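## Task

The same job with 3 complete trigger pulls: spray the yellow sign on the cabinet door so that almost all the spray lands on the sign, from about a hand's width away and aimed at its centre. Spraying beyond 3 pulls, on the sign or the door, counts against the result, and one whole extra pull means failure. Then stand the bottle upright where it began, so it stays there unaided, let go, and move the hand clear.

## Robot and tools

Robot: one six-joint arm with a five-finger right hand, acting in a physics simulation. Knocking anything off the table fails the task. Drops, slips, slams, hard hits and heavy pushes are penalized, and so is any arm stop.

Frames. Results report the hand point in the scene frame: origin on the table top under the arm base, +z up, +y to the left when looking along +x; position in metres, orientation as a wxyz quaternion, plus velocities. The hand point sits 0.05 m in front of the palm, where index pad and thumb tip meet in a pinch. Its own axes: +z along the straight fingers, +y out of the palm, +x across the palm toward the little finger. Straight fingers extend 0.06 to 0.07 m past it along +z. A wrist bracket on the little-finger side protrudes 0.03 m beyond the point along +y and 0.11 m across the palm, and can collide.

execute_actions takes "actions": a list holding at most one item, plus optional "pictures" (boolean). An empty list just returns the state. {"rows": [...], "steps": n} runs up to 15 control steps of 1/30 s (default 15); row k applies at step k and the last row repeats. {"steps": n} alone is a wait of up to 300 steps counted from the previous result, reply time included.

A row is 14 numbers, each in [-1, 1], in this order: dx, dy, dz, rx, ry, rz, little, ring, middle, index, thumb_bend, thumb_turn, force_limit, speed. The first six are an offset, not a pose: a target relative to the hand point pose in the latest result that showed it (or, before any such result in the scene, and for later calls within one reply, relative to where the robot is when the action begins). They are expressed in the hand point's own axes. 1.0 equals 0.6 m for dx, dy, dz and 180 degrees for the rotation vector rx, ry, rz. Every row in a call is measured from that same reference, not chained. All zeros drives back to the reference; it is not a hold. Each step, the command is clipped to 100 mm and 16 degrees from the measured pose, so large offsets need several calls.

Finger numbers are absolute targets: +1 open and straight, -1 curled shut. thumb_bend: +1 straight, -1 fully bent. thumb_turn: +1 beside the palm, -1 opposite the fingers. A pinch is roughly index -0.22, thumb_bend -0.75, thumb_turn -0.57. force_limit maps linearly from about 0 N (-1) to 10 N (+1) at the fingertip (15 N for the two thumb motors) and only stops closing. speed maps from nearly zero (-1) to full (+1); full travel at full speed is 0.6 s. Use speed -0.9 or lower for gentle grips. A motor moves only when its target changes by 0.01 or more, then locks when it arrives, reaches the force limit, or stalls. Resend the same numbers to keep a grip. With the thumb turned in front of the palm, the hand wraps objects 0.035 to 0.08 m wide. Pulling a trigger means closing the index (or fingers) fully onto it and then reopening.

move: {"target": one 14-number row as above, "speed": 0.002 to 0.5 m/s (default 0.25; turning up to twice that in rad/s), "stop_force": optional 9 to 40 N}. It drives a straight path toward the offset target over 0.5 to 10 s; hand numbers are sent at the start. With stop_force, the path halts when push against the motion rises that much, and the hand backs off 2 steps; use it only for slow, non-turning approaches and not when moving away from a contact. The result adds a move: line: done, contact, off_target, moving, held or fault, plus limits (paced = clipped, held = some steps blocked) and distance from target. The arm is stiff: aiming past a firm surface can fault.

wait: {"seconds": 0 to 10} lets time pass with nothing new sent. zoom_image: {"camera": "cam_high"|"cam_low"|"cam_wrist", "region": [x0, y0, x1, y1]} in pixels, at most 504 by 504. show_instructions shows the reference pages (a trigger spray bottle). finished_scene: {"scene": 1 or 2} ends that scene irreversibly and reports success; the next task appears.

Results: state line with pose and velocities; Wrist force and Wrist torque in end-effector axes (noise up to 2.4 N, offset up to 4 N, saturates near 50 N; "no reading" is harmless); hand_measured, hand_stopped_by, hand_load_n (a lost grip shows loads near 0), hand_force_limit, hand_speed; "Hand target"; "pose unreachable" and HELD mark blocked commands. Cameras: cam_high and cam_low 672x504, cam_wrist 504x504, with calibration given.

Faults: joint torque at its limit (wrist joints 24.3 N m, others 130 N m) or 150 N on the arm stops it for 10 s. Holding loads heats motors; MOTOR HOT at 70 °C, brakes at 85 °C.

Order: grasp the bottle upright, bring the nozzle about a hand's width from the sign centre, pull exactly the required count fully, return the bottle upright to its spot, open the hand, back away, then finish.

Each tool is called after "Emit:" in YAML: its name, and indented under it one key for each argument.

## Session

Emit:
execute_actions:
  actions: []

Emit:
show_instructions:

Scene clock: 0.00 s of 6300.00 s.
end_effector_position=(+0.3227, +0.1605, +0.3164) hand_measured=(+1.000, +1.000, +1.000, +1.000, +1.000, +1.000) hand_load_n=(+0.0, +0.0, +0.0, +0.0, +0.0, +0.0) hand_stopped_by=(target, target, target, target, target, target) hand_force_limit=0.00 hand_speed=-0.80 end_effector_quat_wxyz=(-0.221, +0.809, +0.541, +0.070) end_effector_velocity=(-0.001, +0.000, -0.000) end_effector_angular_velocity=(-0.000, +0.002, -0.002)
Joint positions: [ 0.096 -1.384  2.217  0.703  1.155  0.248]
Joint velocities: [ 0.    -0.     0.001 -0.    -0.     0.002]
Motor temperatures (°C, as the motors report them): [33 29 33 41 40 34]
Wrist force (N, on the end effector, along its own x y z axes, offset not removed): no reading
Wrist torque (N m, same axes, about the end effector's origin, offset not removed): no reading
Hand target: +0.323, +0.160, +0.316; -0.221, +0.809, +0.541, +0.070
camera_calibration (this result's frames):
cam_wrist: T_world_to_cam=[[0.860687, -0.431133, -0.270817, -0.133], [-0.38644, -0.899507, 0.203841, 0.205061], [-0.331484, -0.0707886, -0.940801, 0.546245], [0, 0, 0, 1]] pos_world=[0.374787, 0.165781, 0.43609]

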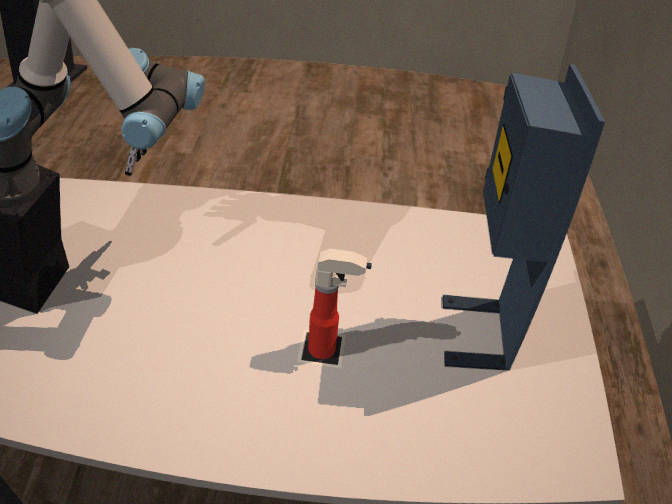

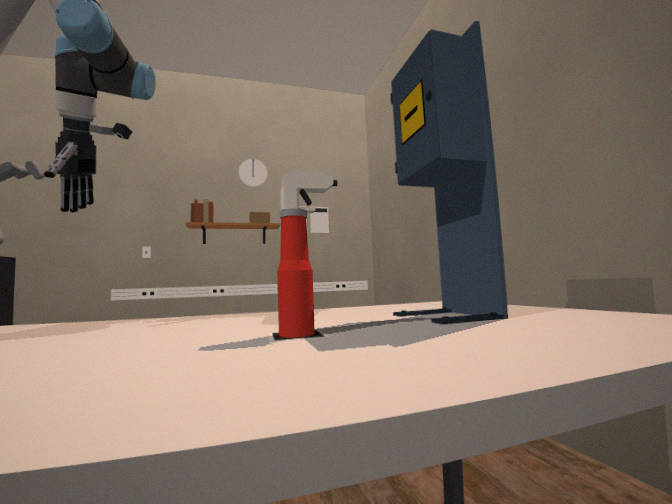

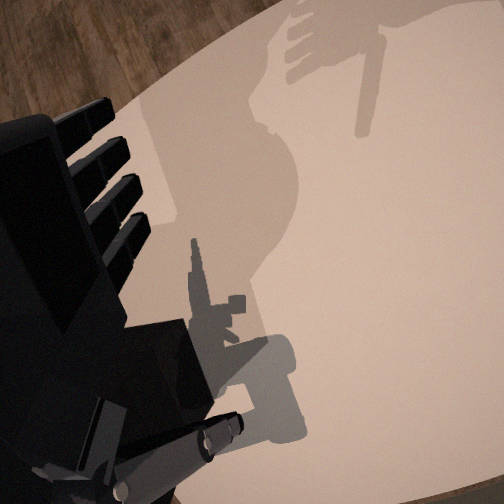

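Reference images for this scene: TRIGGER SPRAY BOTTLE page 1, FIVE-FINGER HAND page 1.

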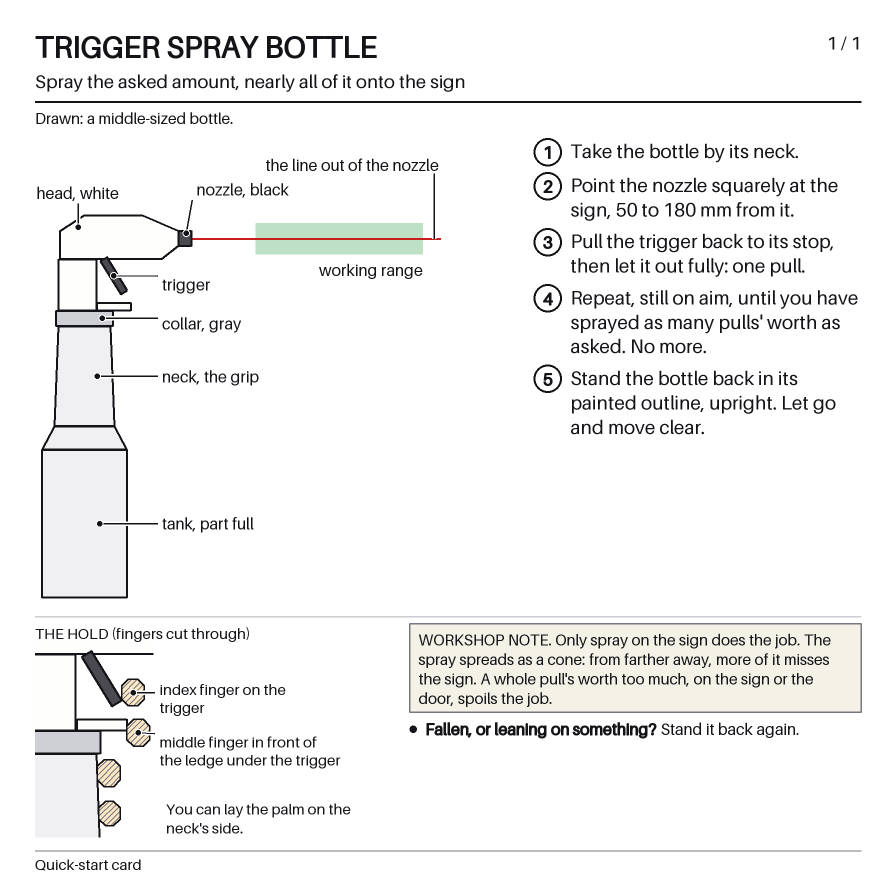

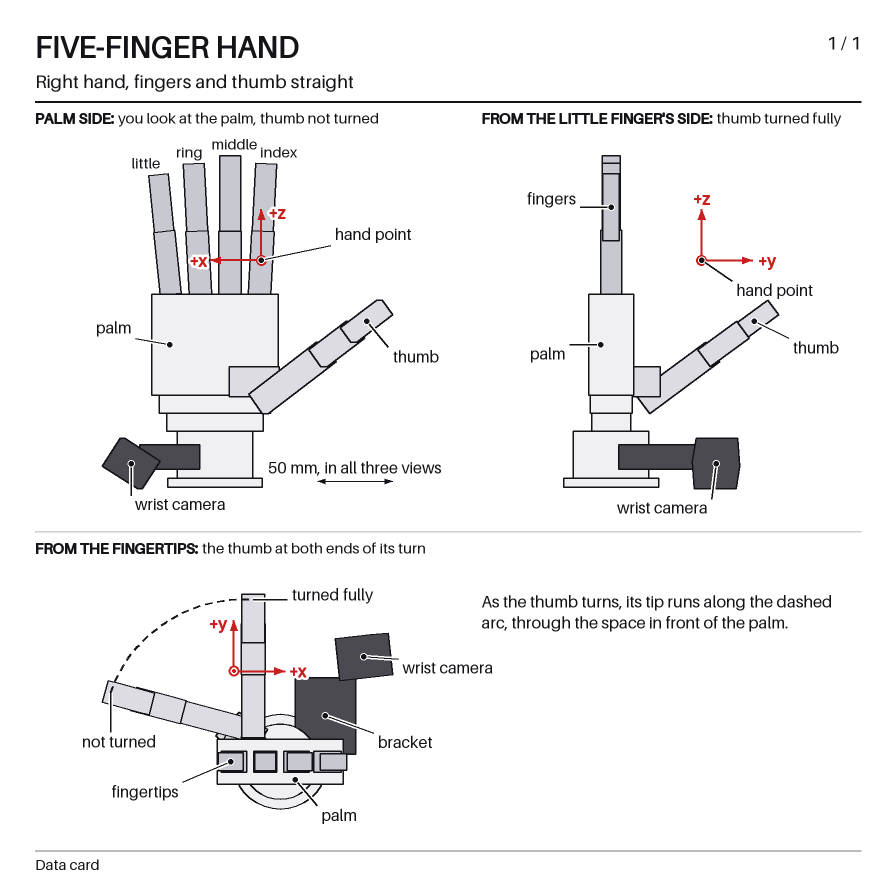

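Emit:
move:
  target: [-0.186,0.574,-0.142,-0.459,-0.473,-0.546,1,1,1,1,1,-1,0.5,0]

Emit:
move:
  target: [0.018,0.02,0.12,0.035,0,0,1,1,1,1,1,-1,0.5,0]
  speed: 0.1

Emit:
zoom_image:
  camera: "cam_low"
  region: [230,140,370,260]

Emit:
zoom_image:
  camera: "cam_high"
  region: [250,230,400,380]

Scene clock: 10.40 s of 6300.00 s.
end_effector_position=(+0.6001, -0.0795, +0.2566) hand_measured=(+1.000, +1.000, +1.000, +1.000, +1.000, -1.000) hand_load_n=(+0.0, +0.0, +0.0, +0.0, +0.0, +0.0) hand_stopped_by=(target, target, target, target, target, target) hand_force_limit=0.50 hand_speed=0.00 end_effector_quat_wxyz=(+0.708, -0.001, +0.707, +0.001) end_effector_velocity=(+0.002, -0.001, -0.000) end_effector_angular_velocity=(-0.006, -0.008, +0.006)
Joint positions: [-0.518 -0.763  2.247 -1.776  0.866 -1.419]
Joint velocities: [-0.002  0.005 -0.008 -0.01  -0.007  0.002]
Motor temperatures (°C, as the motors report them): [33 29 33 41 40 34]
Wrist force (N, on the end effector, along its own x y z axes, offset not removed): [-0.7 -0.9 -0.1]
Wrist torque (N m, same axes, about the end effector's origin, offset not removed): [-0.14 0.08 -0.08]
Hand target: +0.600, -0.080, +0.257; +0.708, -0.002, +0.706, +0.001
Off the commanded pose: 0.001 m, 0 deg.
After step 90, 1.53 s passed at rest.
move: done
camera_calibration (this result's frames):
cam_wrist: T_world_to_cam=[[-0.0558476, 0.992493, 0.108809, 0.0743251], [-0.52286, -0.121913, 0.843656, 0.0880663], [0.850587, -0.00977555, 0.525743, -0.515898], [0, 0, 0, 1]] pos_world=[0.489013, -0.0680739, 0.188845]

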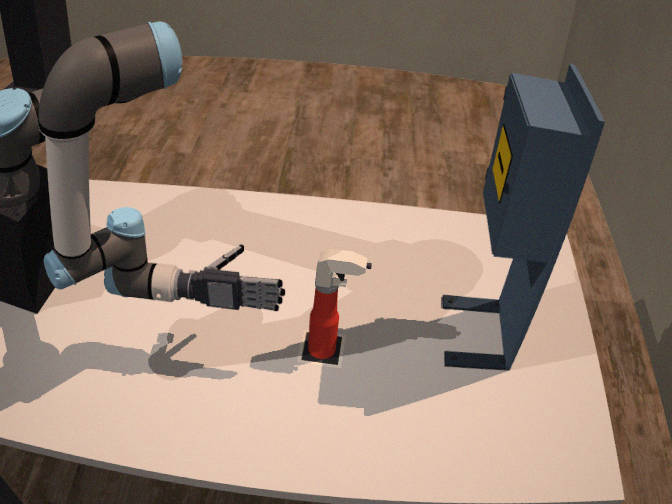

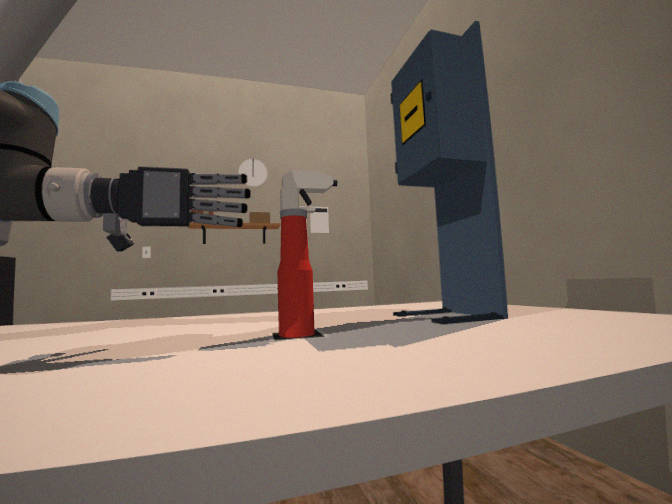

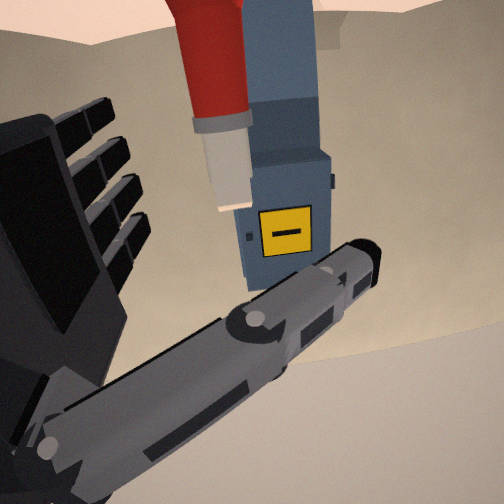

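Scene clock: 11.60 s of 6300.00 s.
end_effector_position=(+0.6718, -0.0673, +0.2459) hand_measured=(+1.000, +1.000, +1.000, +1.000, +1.000, -1.000) hand_load_n=(+0.0, +0.0, +0.0, +0.0, +0.0, +0.0) hand_stopped_by=(target, target, target, target, target, target) hand_force_limit=0.50 hand_speed=0.00 end_effector_quat_wxyz=(+0.707, +0.037, +0.706, -0.038) end_effector_velocity=(+0.002, +0.001, -0.001) end_effector_angular_velocity=(-0.000, +0.001, -0.004)
Joint positions: [-0.337 -0.746  2.088 -1.588  1.149 -1.484]
Joint velocities: [ 0.005  0.001 -0.004  0.006  0.009 -0.003]
Motor temperatures (°C, as the motors report them): [33 29 33 41 40 34]
Wrist force (N, on the end effector, along its own x y z axes, offset not removed): [1.3 -0.4 -0.4]
Wrist torque (N m, same axes, about the end effector's origin, offset not removed): [-0.07 -0.12 0.06]
Hand target: +0.672, -0.067, +0.246; +0.707, +0.038, +0.706, -0.038
Off the commanded pose: 0.000 m, 0 deg.
move: done
camera_calibration (this result's frames):
cam_wrist: T_world_to_cam=[[0.0530269, 0.992621, 0.109045, -0.00574335], [-0.533363, -0.0641646, 0.84345, 0.147091], [0.844223, -0.102886, 0.526025, -0.573223], [0, 0, 0, 1]] pos_world=[0.562686, -0.0438376, 0.178092]

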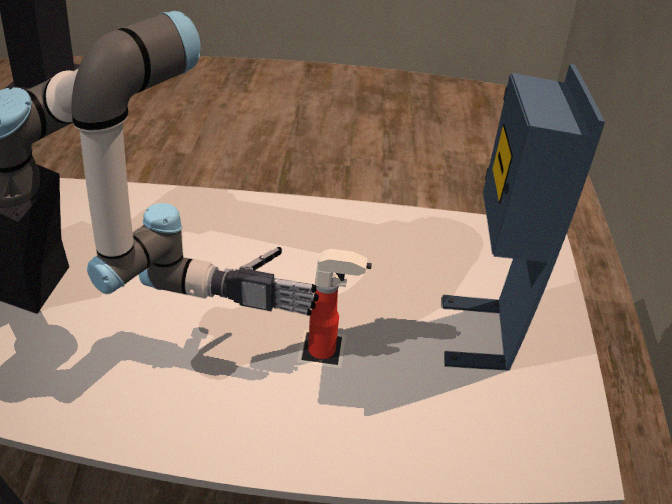

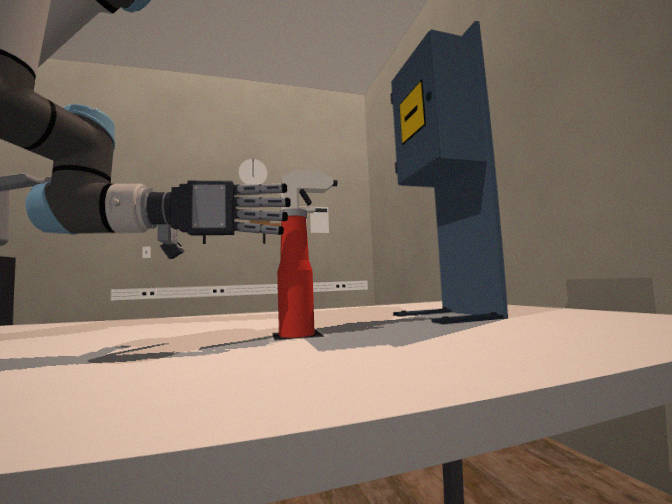

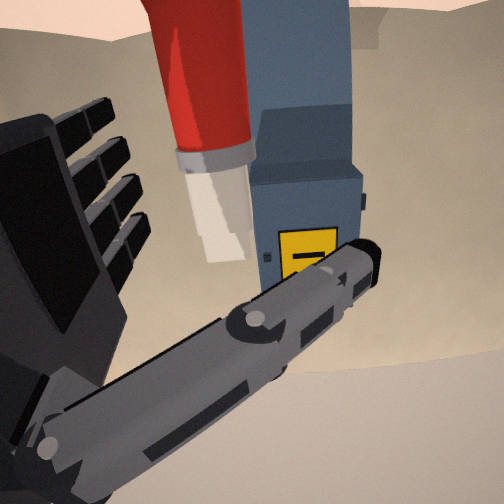

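Region (230, 140, 370, 260) of cam_low's 672x504 image, scaled by 3.600, with more detail than that image has; it fills the top 432 rows of this view, and the rest is white.

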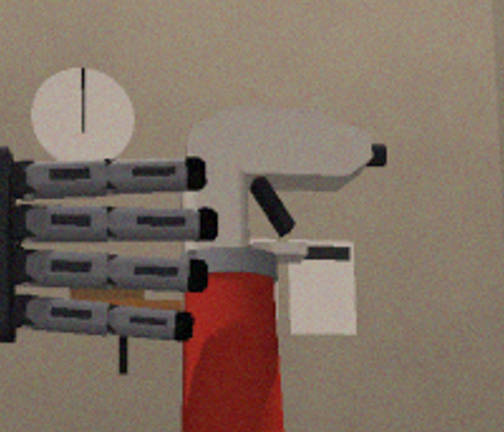

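Region (250, 230, 400, 380) of cam_high's 672x504 image, scaled by 3.360, with more detail than that image has.

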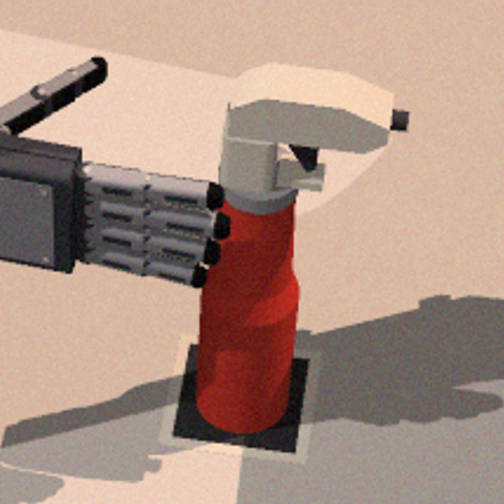

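Emit:
move:
  target: [0,0.005,0.16,0,0,0,1,1,1,1,1,-1,0.5,0]
  speed: 0.08

Emit:
move:
  target: [-0.003,0.021,0.036,0,0,0,1,1,1,1,1,-1,0.5,0]
  speed: 0.03

Emit:
move:
  target: [0,0,0,0,0,0,-1,-1,-1,0.5,-1,-1,0.6,-0.5]

Emit:
zoom_image:
  camera: "cam_low"
  region: [230,140,370,260]

Emit:
zoom_image:
  camera: "cam_high"
  region: [250,230,400,380]

Scene clock: 16.60 s of 6300.00 s.
end_effector_position=(+0.7674, -0.0746, +0.2459) hand_measured=(+1.000, +1.000, +1.000, +1.000, +1.000, -1.000) hand_load_n=(+0.0, +0.0, +0.0, +0.0, +0.0, +0.0) hand_stopped_by=(target, target, target, target, target, target) hand_force_limit=0.50 hand_speed=0.00 end_effector_quat_wxyz=(+0.707, +0.037, +0.706, -0.038) end_effector_velocity=(+0.002, +0.000, -0.000) end_effector_angular_velocity=(+0.002, +0.001, +0.000)
Joint positions: [-0.256 -0.713  1.817 -1.342  1.228 -1.505]
Joint velocities: [ 0.002  0.002 -0.005  0.005  0.001  0.001]
Motor temperatures (°C, as the motors report them): [33 29 33 41 40 34]
Wrist force (N, on the end effector, along its own x y z axes, offset not removed): [-2.2 1.9 1.3]
Wrist torque (N m, same axes, about the end effector's origin, offset not removed): [0.12 0.30 -0.02]
Hand target: +0.768, -0.075, +0.246; +0.707, +0.037, +0.706, -0.038
Off the commanded pose: 0.000 m, 0 deg.
After step 90, 0.37 s passed at rest.
move: done
camera_calibration (this result's frames):
cam_wrist: T_world_to_cam=[[0.0530364, 0.992615, 0.109103, -0.00364867], [-0.533391, -0.064206, 0.843429, 0.197579], [0.844204, -0.102927, 0.526046, -0.65469], [0, 0, 0, 1]] pos_world=[0.658273, -0.051078, 0.178152]

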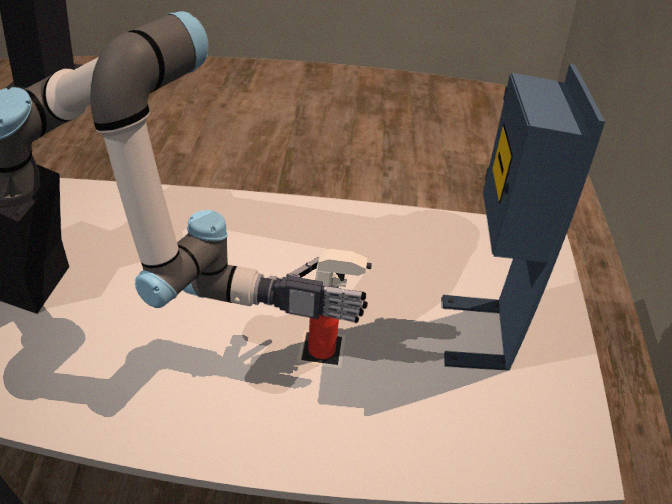

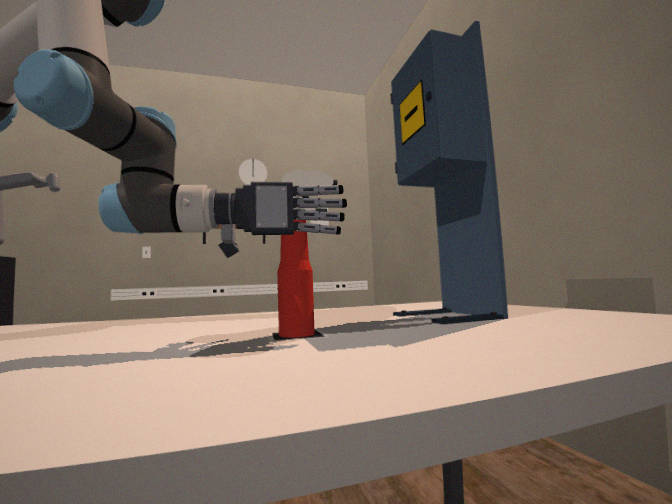

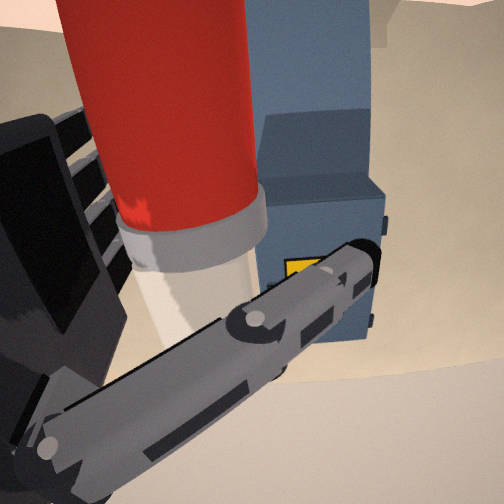

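Scene clock: 17.77 s of 6300.00 s.
end_effector_position=(+0.7900, -0.0644, +0.2477) hand_measured=(+1.000, +1.000, +1.000, +1.000, +1.000, -1.000) hand_load_n=(+0.0, +0.0, +0.0, +0.0, +0.0, +0.0) hand_stopped_by=(target, target, target, target, target, target) hand_force_limit=0.50 hand_speed=0.00 end_effector_quat_wxyz=(+0.707, +0.037, +0.706, -0.038) end_effector_velocity=(+0.002, +0.001, +0.000) end_effector_angular_velocity=(+0.001, -0.000, +0.000)
Joint positions: [-0.221 -0.704  1.757 -1.288  1.262 -1.513]
Joint velocities: [ 0.003  0.001 -0.005  0.004  0.003  0.   ]
Motor temperatures (°C, as the motors report them): [33 29 33 41 40 34]
Wrist force (N, on the end effector, along its own x y z axes, offset not removed): [0.5 0.7 0.0]
Wrist torque (N m, same axes, about the end effector's origin, offset not removed): [0.18 -0.17 0.07]
Hand target: +0.790, -0.064, +0.248; +0.707, +0.037, +0.706, -0.038
Off the commanded pose: 0.000 m, 0 deg.
move: done
camera_calibration (this result's frames):
cam_wrist: T_world_to_cam=[[0.0530346, 0.992612, 0.109126, -0.01513], [-0.533408, -0.0642244, 0.843417, 0.208823], [0.844194, -0.102939, 0.526061, -0.673703], [0, 0, 0, 1]] pos_world=[0.680927, -0.0409207, 0.179935]

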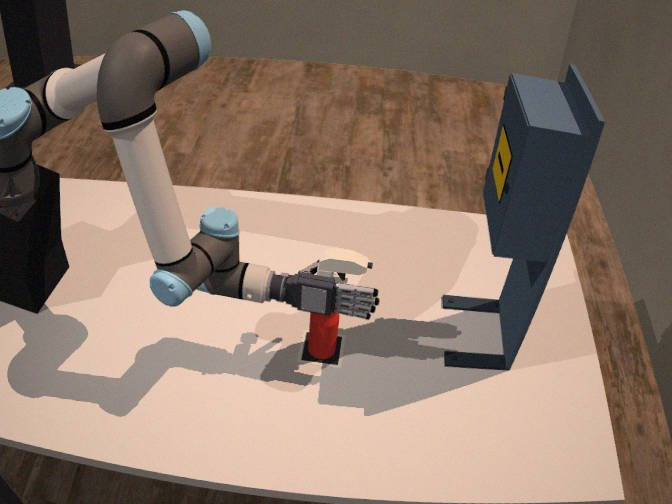

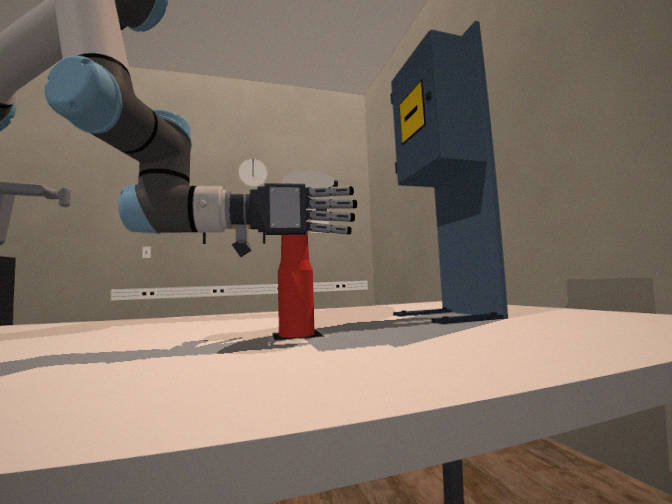

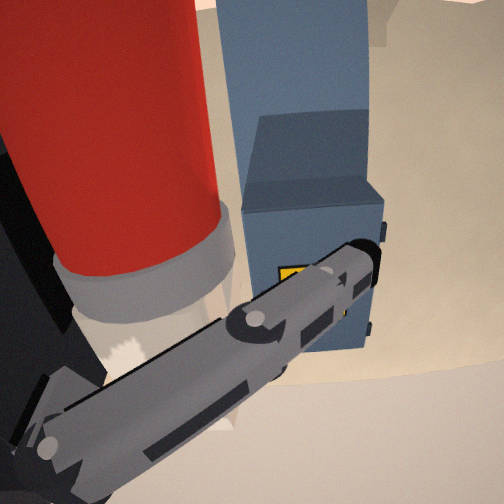

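Scene clock: 19.93 s of 6300.00 s.
end_effector_position=(+0.7900, -0.0644, +0.2477) hand_measured=(-0.520, -0.494, -0.130, +0.500, +0.038, -1.000) hand_load_n=(+11.0, +8.5, +10.5, +0.0, +12.0, +10.0) hand_stopped_by=(force, force, force, target, force, target) hand_force_limit=0.60 hand_speed=-0.50 end_effector_quat_wxyz=(+0.707, +0.037, +0.706, -0.038) end_effector_velocity=(-0.000, -0.001, -0.000) end_effector_angular_velocity=(+0.001, +0.001, -0.001)
Joint positions: [-0.221 -0.704  1.757 -1.288  1.262 -1.513]
Joint velocities: [-0.001  0.     0.     0.    -0.     0.001]
Motor temperatures (°C, as the motors report them): [33 29 33 41 40 34]
Wrist force (N, on the end effector, along its own x y z axes, offset not removed): [-2.6 -0.8 0.8]
Wrist torque (N m, same axes, about the end effector's origin, offset not removed): [-0.08 -0.49 -0.21]
Hand target: +0.790, -0.064, +0.248; +0.707, +0.037, +0.706, -0.038
Off the commanded pose: 0.000 m, 0 deg.
move: done
camera_calibration (this result's frames):
cam_wrist: T_world_to_cam=[[0.0530318, 0.992615, 0.109099, -0.0151194], [-0.533424, -0.0642009, 0.843408, 0.208844], [0.844184, -0.102924, 0.52608, -0.673687], [0, 0, 0, 1]] pos_world=[0.68092, -0.0409226, 0.179922]

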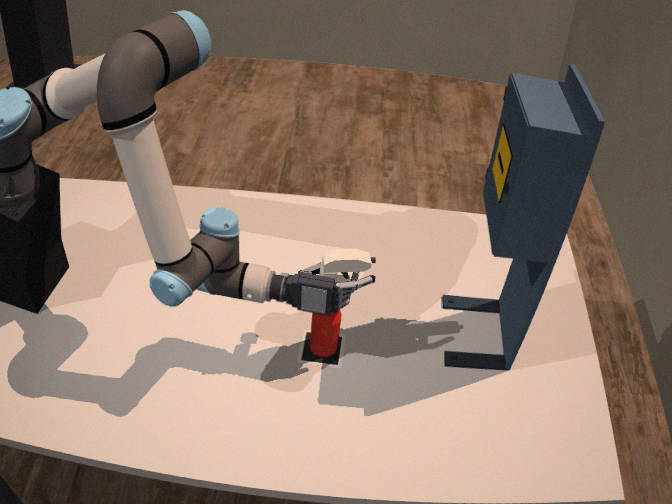

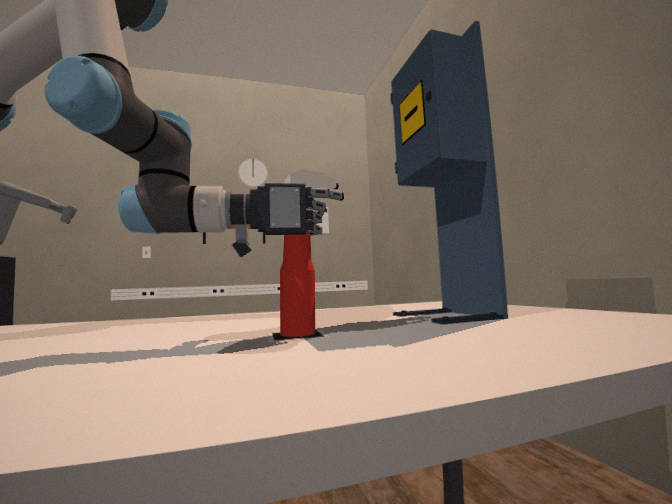

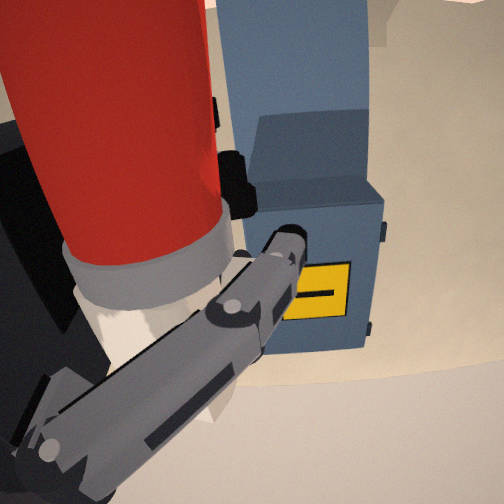

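Region (230, 140, 370, 260) of cam_low's 672x504 image, scaled by 3.600, with more detail than that image has; it fills the top 432 rows of this view, and the rest is white.

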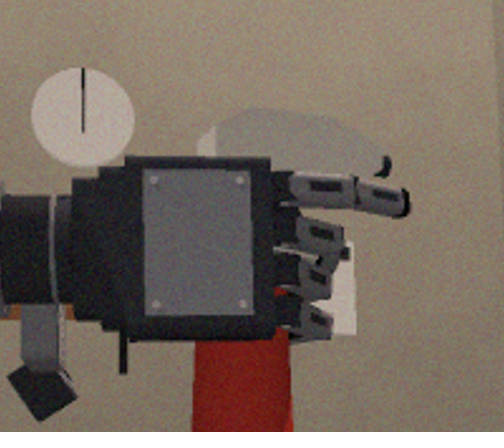

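Region (250, 230, 400, 380) of cam_high's 672x504 image, scaled by 3.360, with more detail than that image has.

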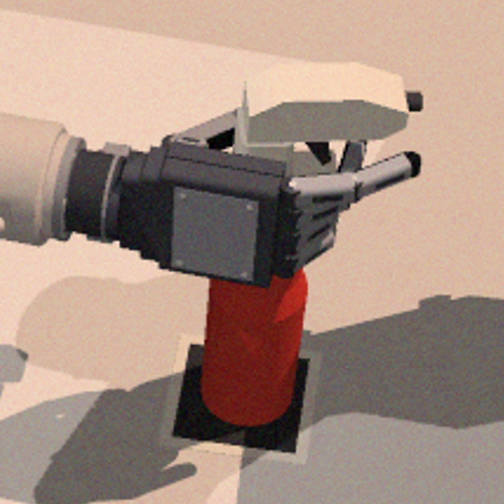

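Emit:
move:
  target: [-0.355,0.127,0.185,0,0,0,-1,-1,-1,0.5,-1,-1,0.6,-0.5]
  speed: 0.12

Emit:
zoom_image:
  camera: "cam_low"
  region: [310,60,450,220]

Emit:
zoom_image:
  camera: "cam_high"
  region: [380,110,540,230]

Scene clock: 26.90 s of 6300.00 s.
end_effector_position=(+0.9083, -0.0001, +0.4604) hand_measured=(-0.520, -0.494, -0.130, +0.500, +0.038, -1.000) hand_load_n=(+9.5, +8.0, +11.0, +0.0, +11.5, +11.5) hand_stopped_by=(force, force, force, target, force, target) hand_force_limit=0.60 hand_speed=-0.50 end_effector_quat_wxyz=(+0.707, +0.038, +0.706, -0.038) end_effector_velocity=(+0.002, +0.000, +0.002) end_effector_angular_velocity=(-0.001, -0.001, -0.001)
Joint positions: [-0.06  -0.979  1.477 -0.725  1.419 -1.551]
Joint velocities: [ 0.001 -0.    -0.007  0.006  0.002 -0.001]
Motor temperatures (°C, as the motors report them): [33 29 33 41 40 34]
Wrist force (N, on the end effector, along its own x y z axes, offset not removed): [0.1 0.7 -0.2]
Wrist torque (N m, same axes, about the end effector's origin, offset not removed): [0.15 0.13 0.00]
Hand target: +0.908, -0.000, +0.461; +0.707, +0.038, +0.706, -0.038
Off the commanded pose: 0.000 m, 0 deg.
After step 90, 1.40 s passed at rest.
move: done
camera_calibration (this result's frames):
cam_wrist: T_world_to_cam=[[0.0530452, 0.992602, 0.109216, -0.108444], [-0.533486, -0.0642853, 0.843362, 0.0967177], [0.844144, -0.103002, 0.526129, -0.878791], [0, 0, 0, 1]] pos_world=[0.799176, 0.0233429, 0.392633]

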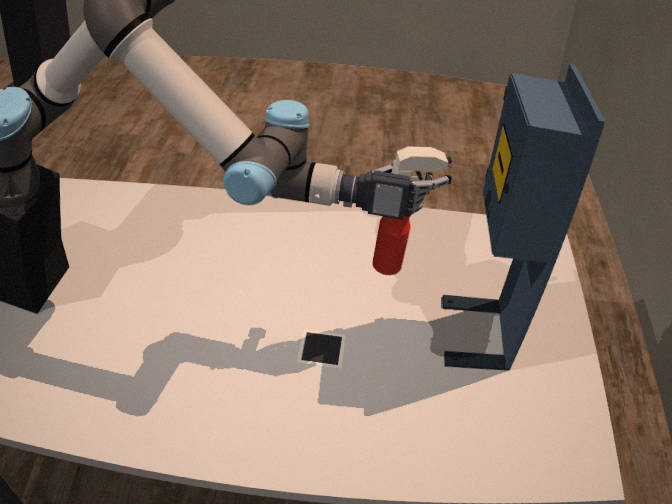

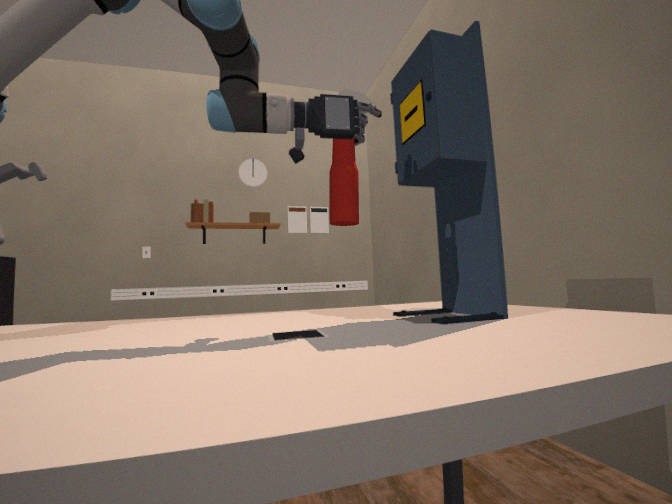

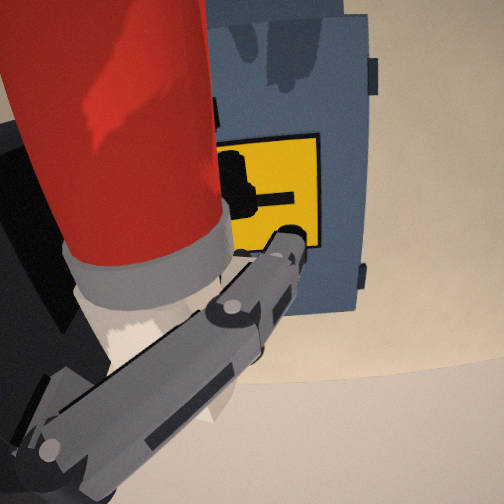

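Region (310, 60, 450, 220) of cam_low's 672x504 image, scaled by 3.150, with more detail than that image has; it fills the left 441 columns of this view, and the rest is white.

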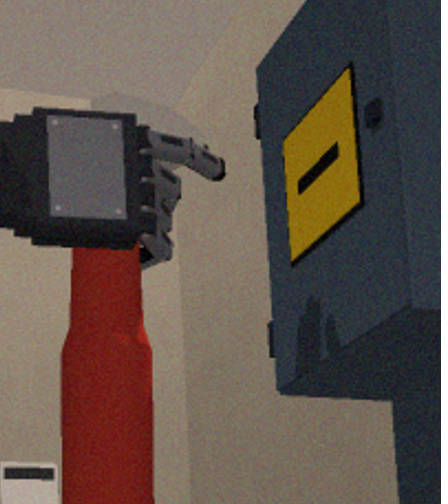

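Region (380, 110, 540, 230) of cam_high's 672x504 image, scaled by 3.150, with more detail than that image has; it fills the top 378 rows of this view, and the rest is white.

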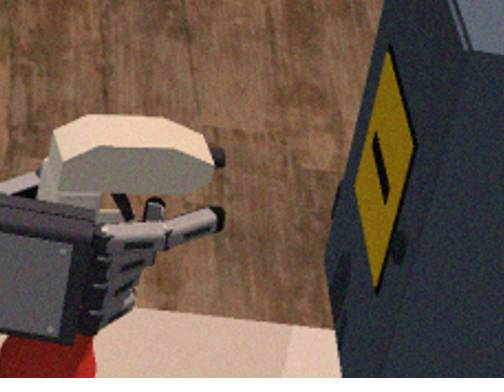

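Aim looks right.

Emit:
move:
  target: [0,0,0,0,0,0,-1,-1,-1,-1,-1,-1,1,-0.4]

Emit:
zoom_image:
  camera: "cam_high"
  region: [380,110,540,230]

Scene clock: 29.80 s of 6300.00 s.
end_effector_position=(+0.9083, -0.0001, +0.4605) hand_measured=(-0.520, -0.494, -0.130, -0.614, +0.038, -1.000) hand_load_n=(+10.0, +8.0, +10.0, +11.0, +12.0, +10.5) hand_stopped_by=(force, force, force, force, force, target) hand_force_limit=1.00 hand_speed=-0.40 end_effector_quat_wxyz=(+0.707, +0.037, +0.706, -0.038) end_effector_velocity=(-0.001, +0.000, -0.001) end_effector_angular_velocity=(+0.000, +0.002, +0.000)
Joint positions: [-0.06  -0.979  1.477 -0.725  1.419 -1.551]
Joint velocities: [-0.    -0.     0.002  0.    -0.    -0.   ]
Motor temperatures (°C, as the motors report them): [33 29 33 41 40 34]
Wrist force (N, on the end effector, along its own x y z axes, offset not removed): [0.9 1.8 -0.2]
Wrist torque (N m, same axes, about the end effector's origin, offset not removed): [0.29 0.04 0.09]
Hand target: +0.908, -0.000, +0.460; +0.707, +0.038, +0.706, -0.038
Off the commanded pose: 0.000 m, 0 deg.
move: done
camera_calibration (this result's frames):
cam_wrist: T_world_to_cam=[[0.0530381, 0.992608, 0.10916, -0.108419], [-0.533531, -0.0642358, 0.843338, 0.0967315], [0.844116, -0.102969, 0.52618, -0.878815], [0, 0, 0, 1]] pos_world=[0.799182, 0.0233406, 0.392673]

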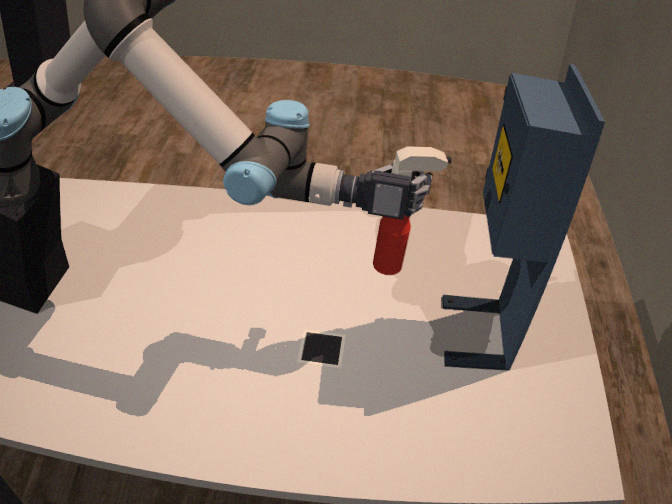

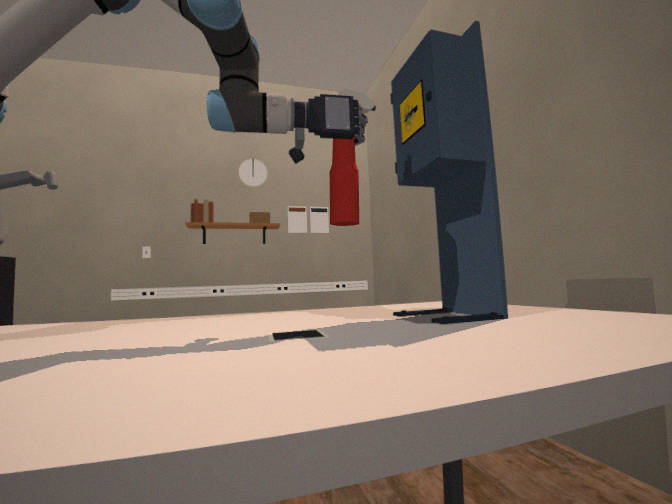

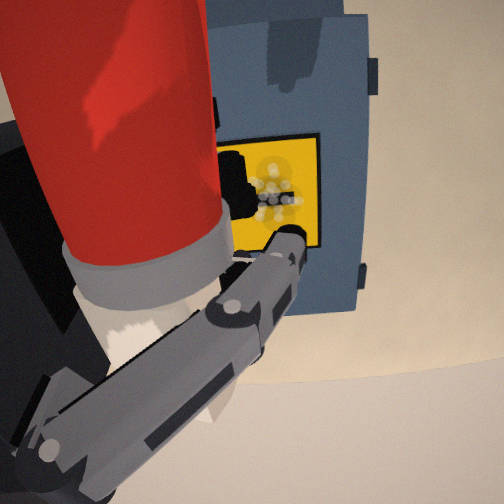

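Region (380, 110, 540, 230) of cam_high's 672x504 image, scaled by 3.150, with more detail than that image has; it fills the top 378 rows of this view, and the rest is white.

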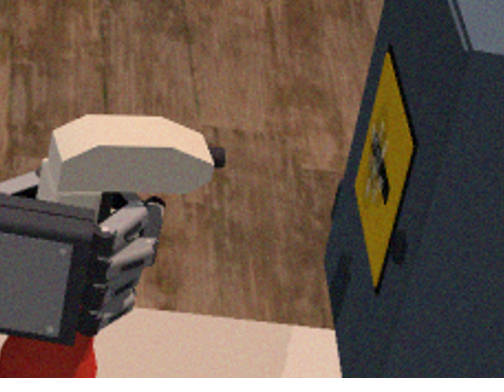

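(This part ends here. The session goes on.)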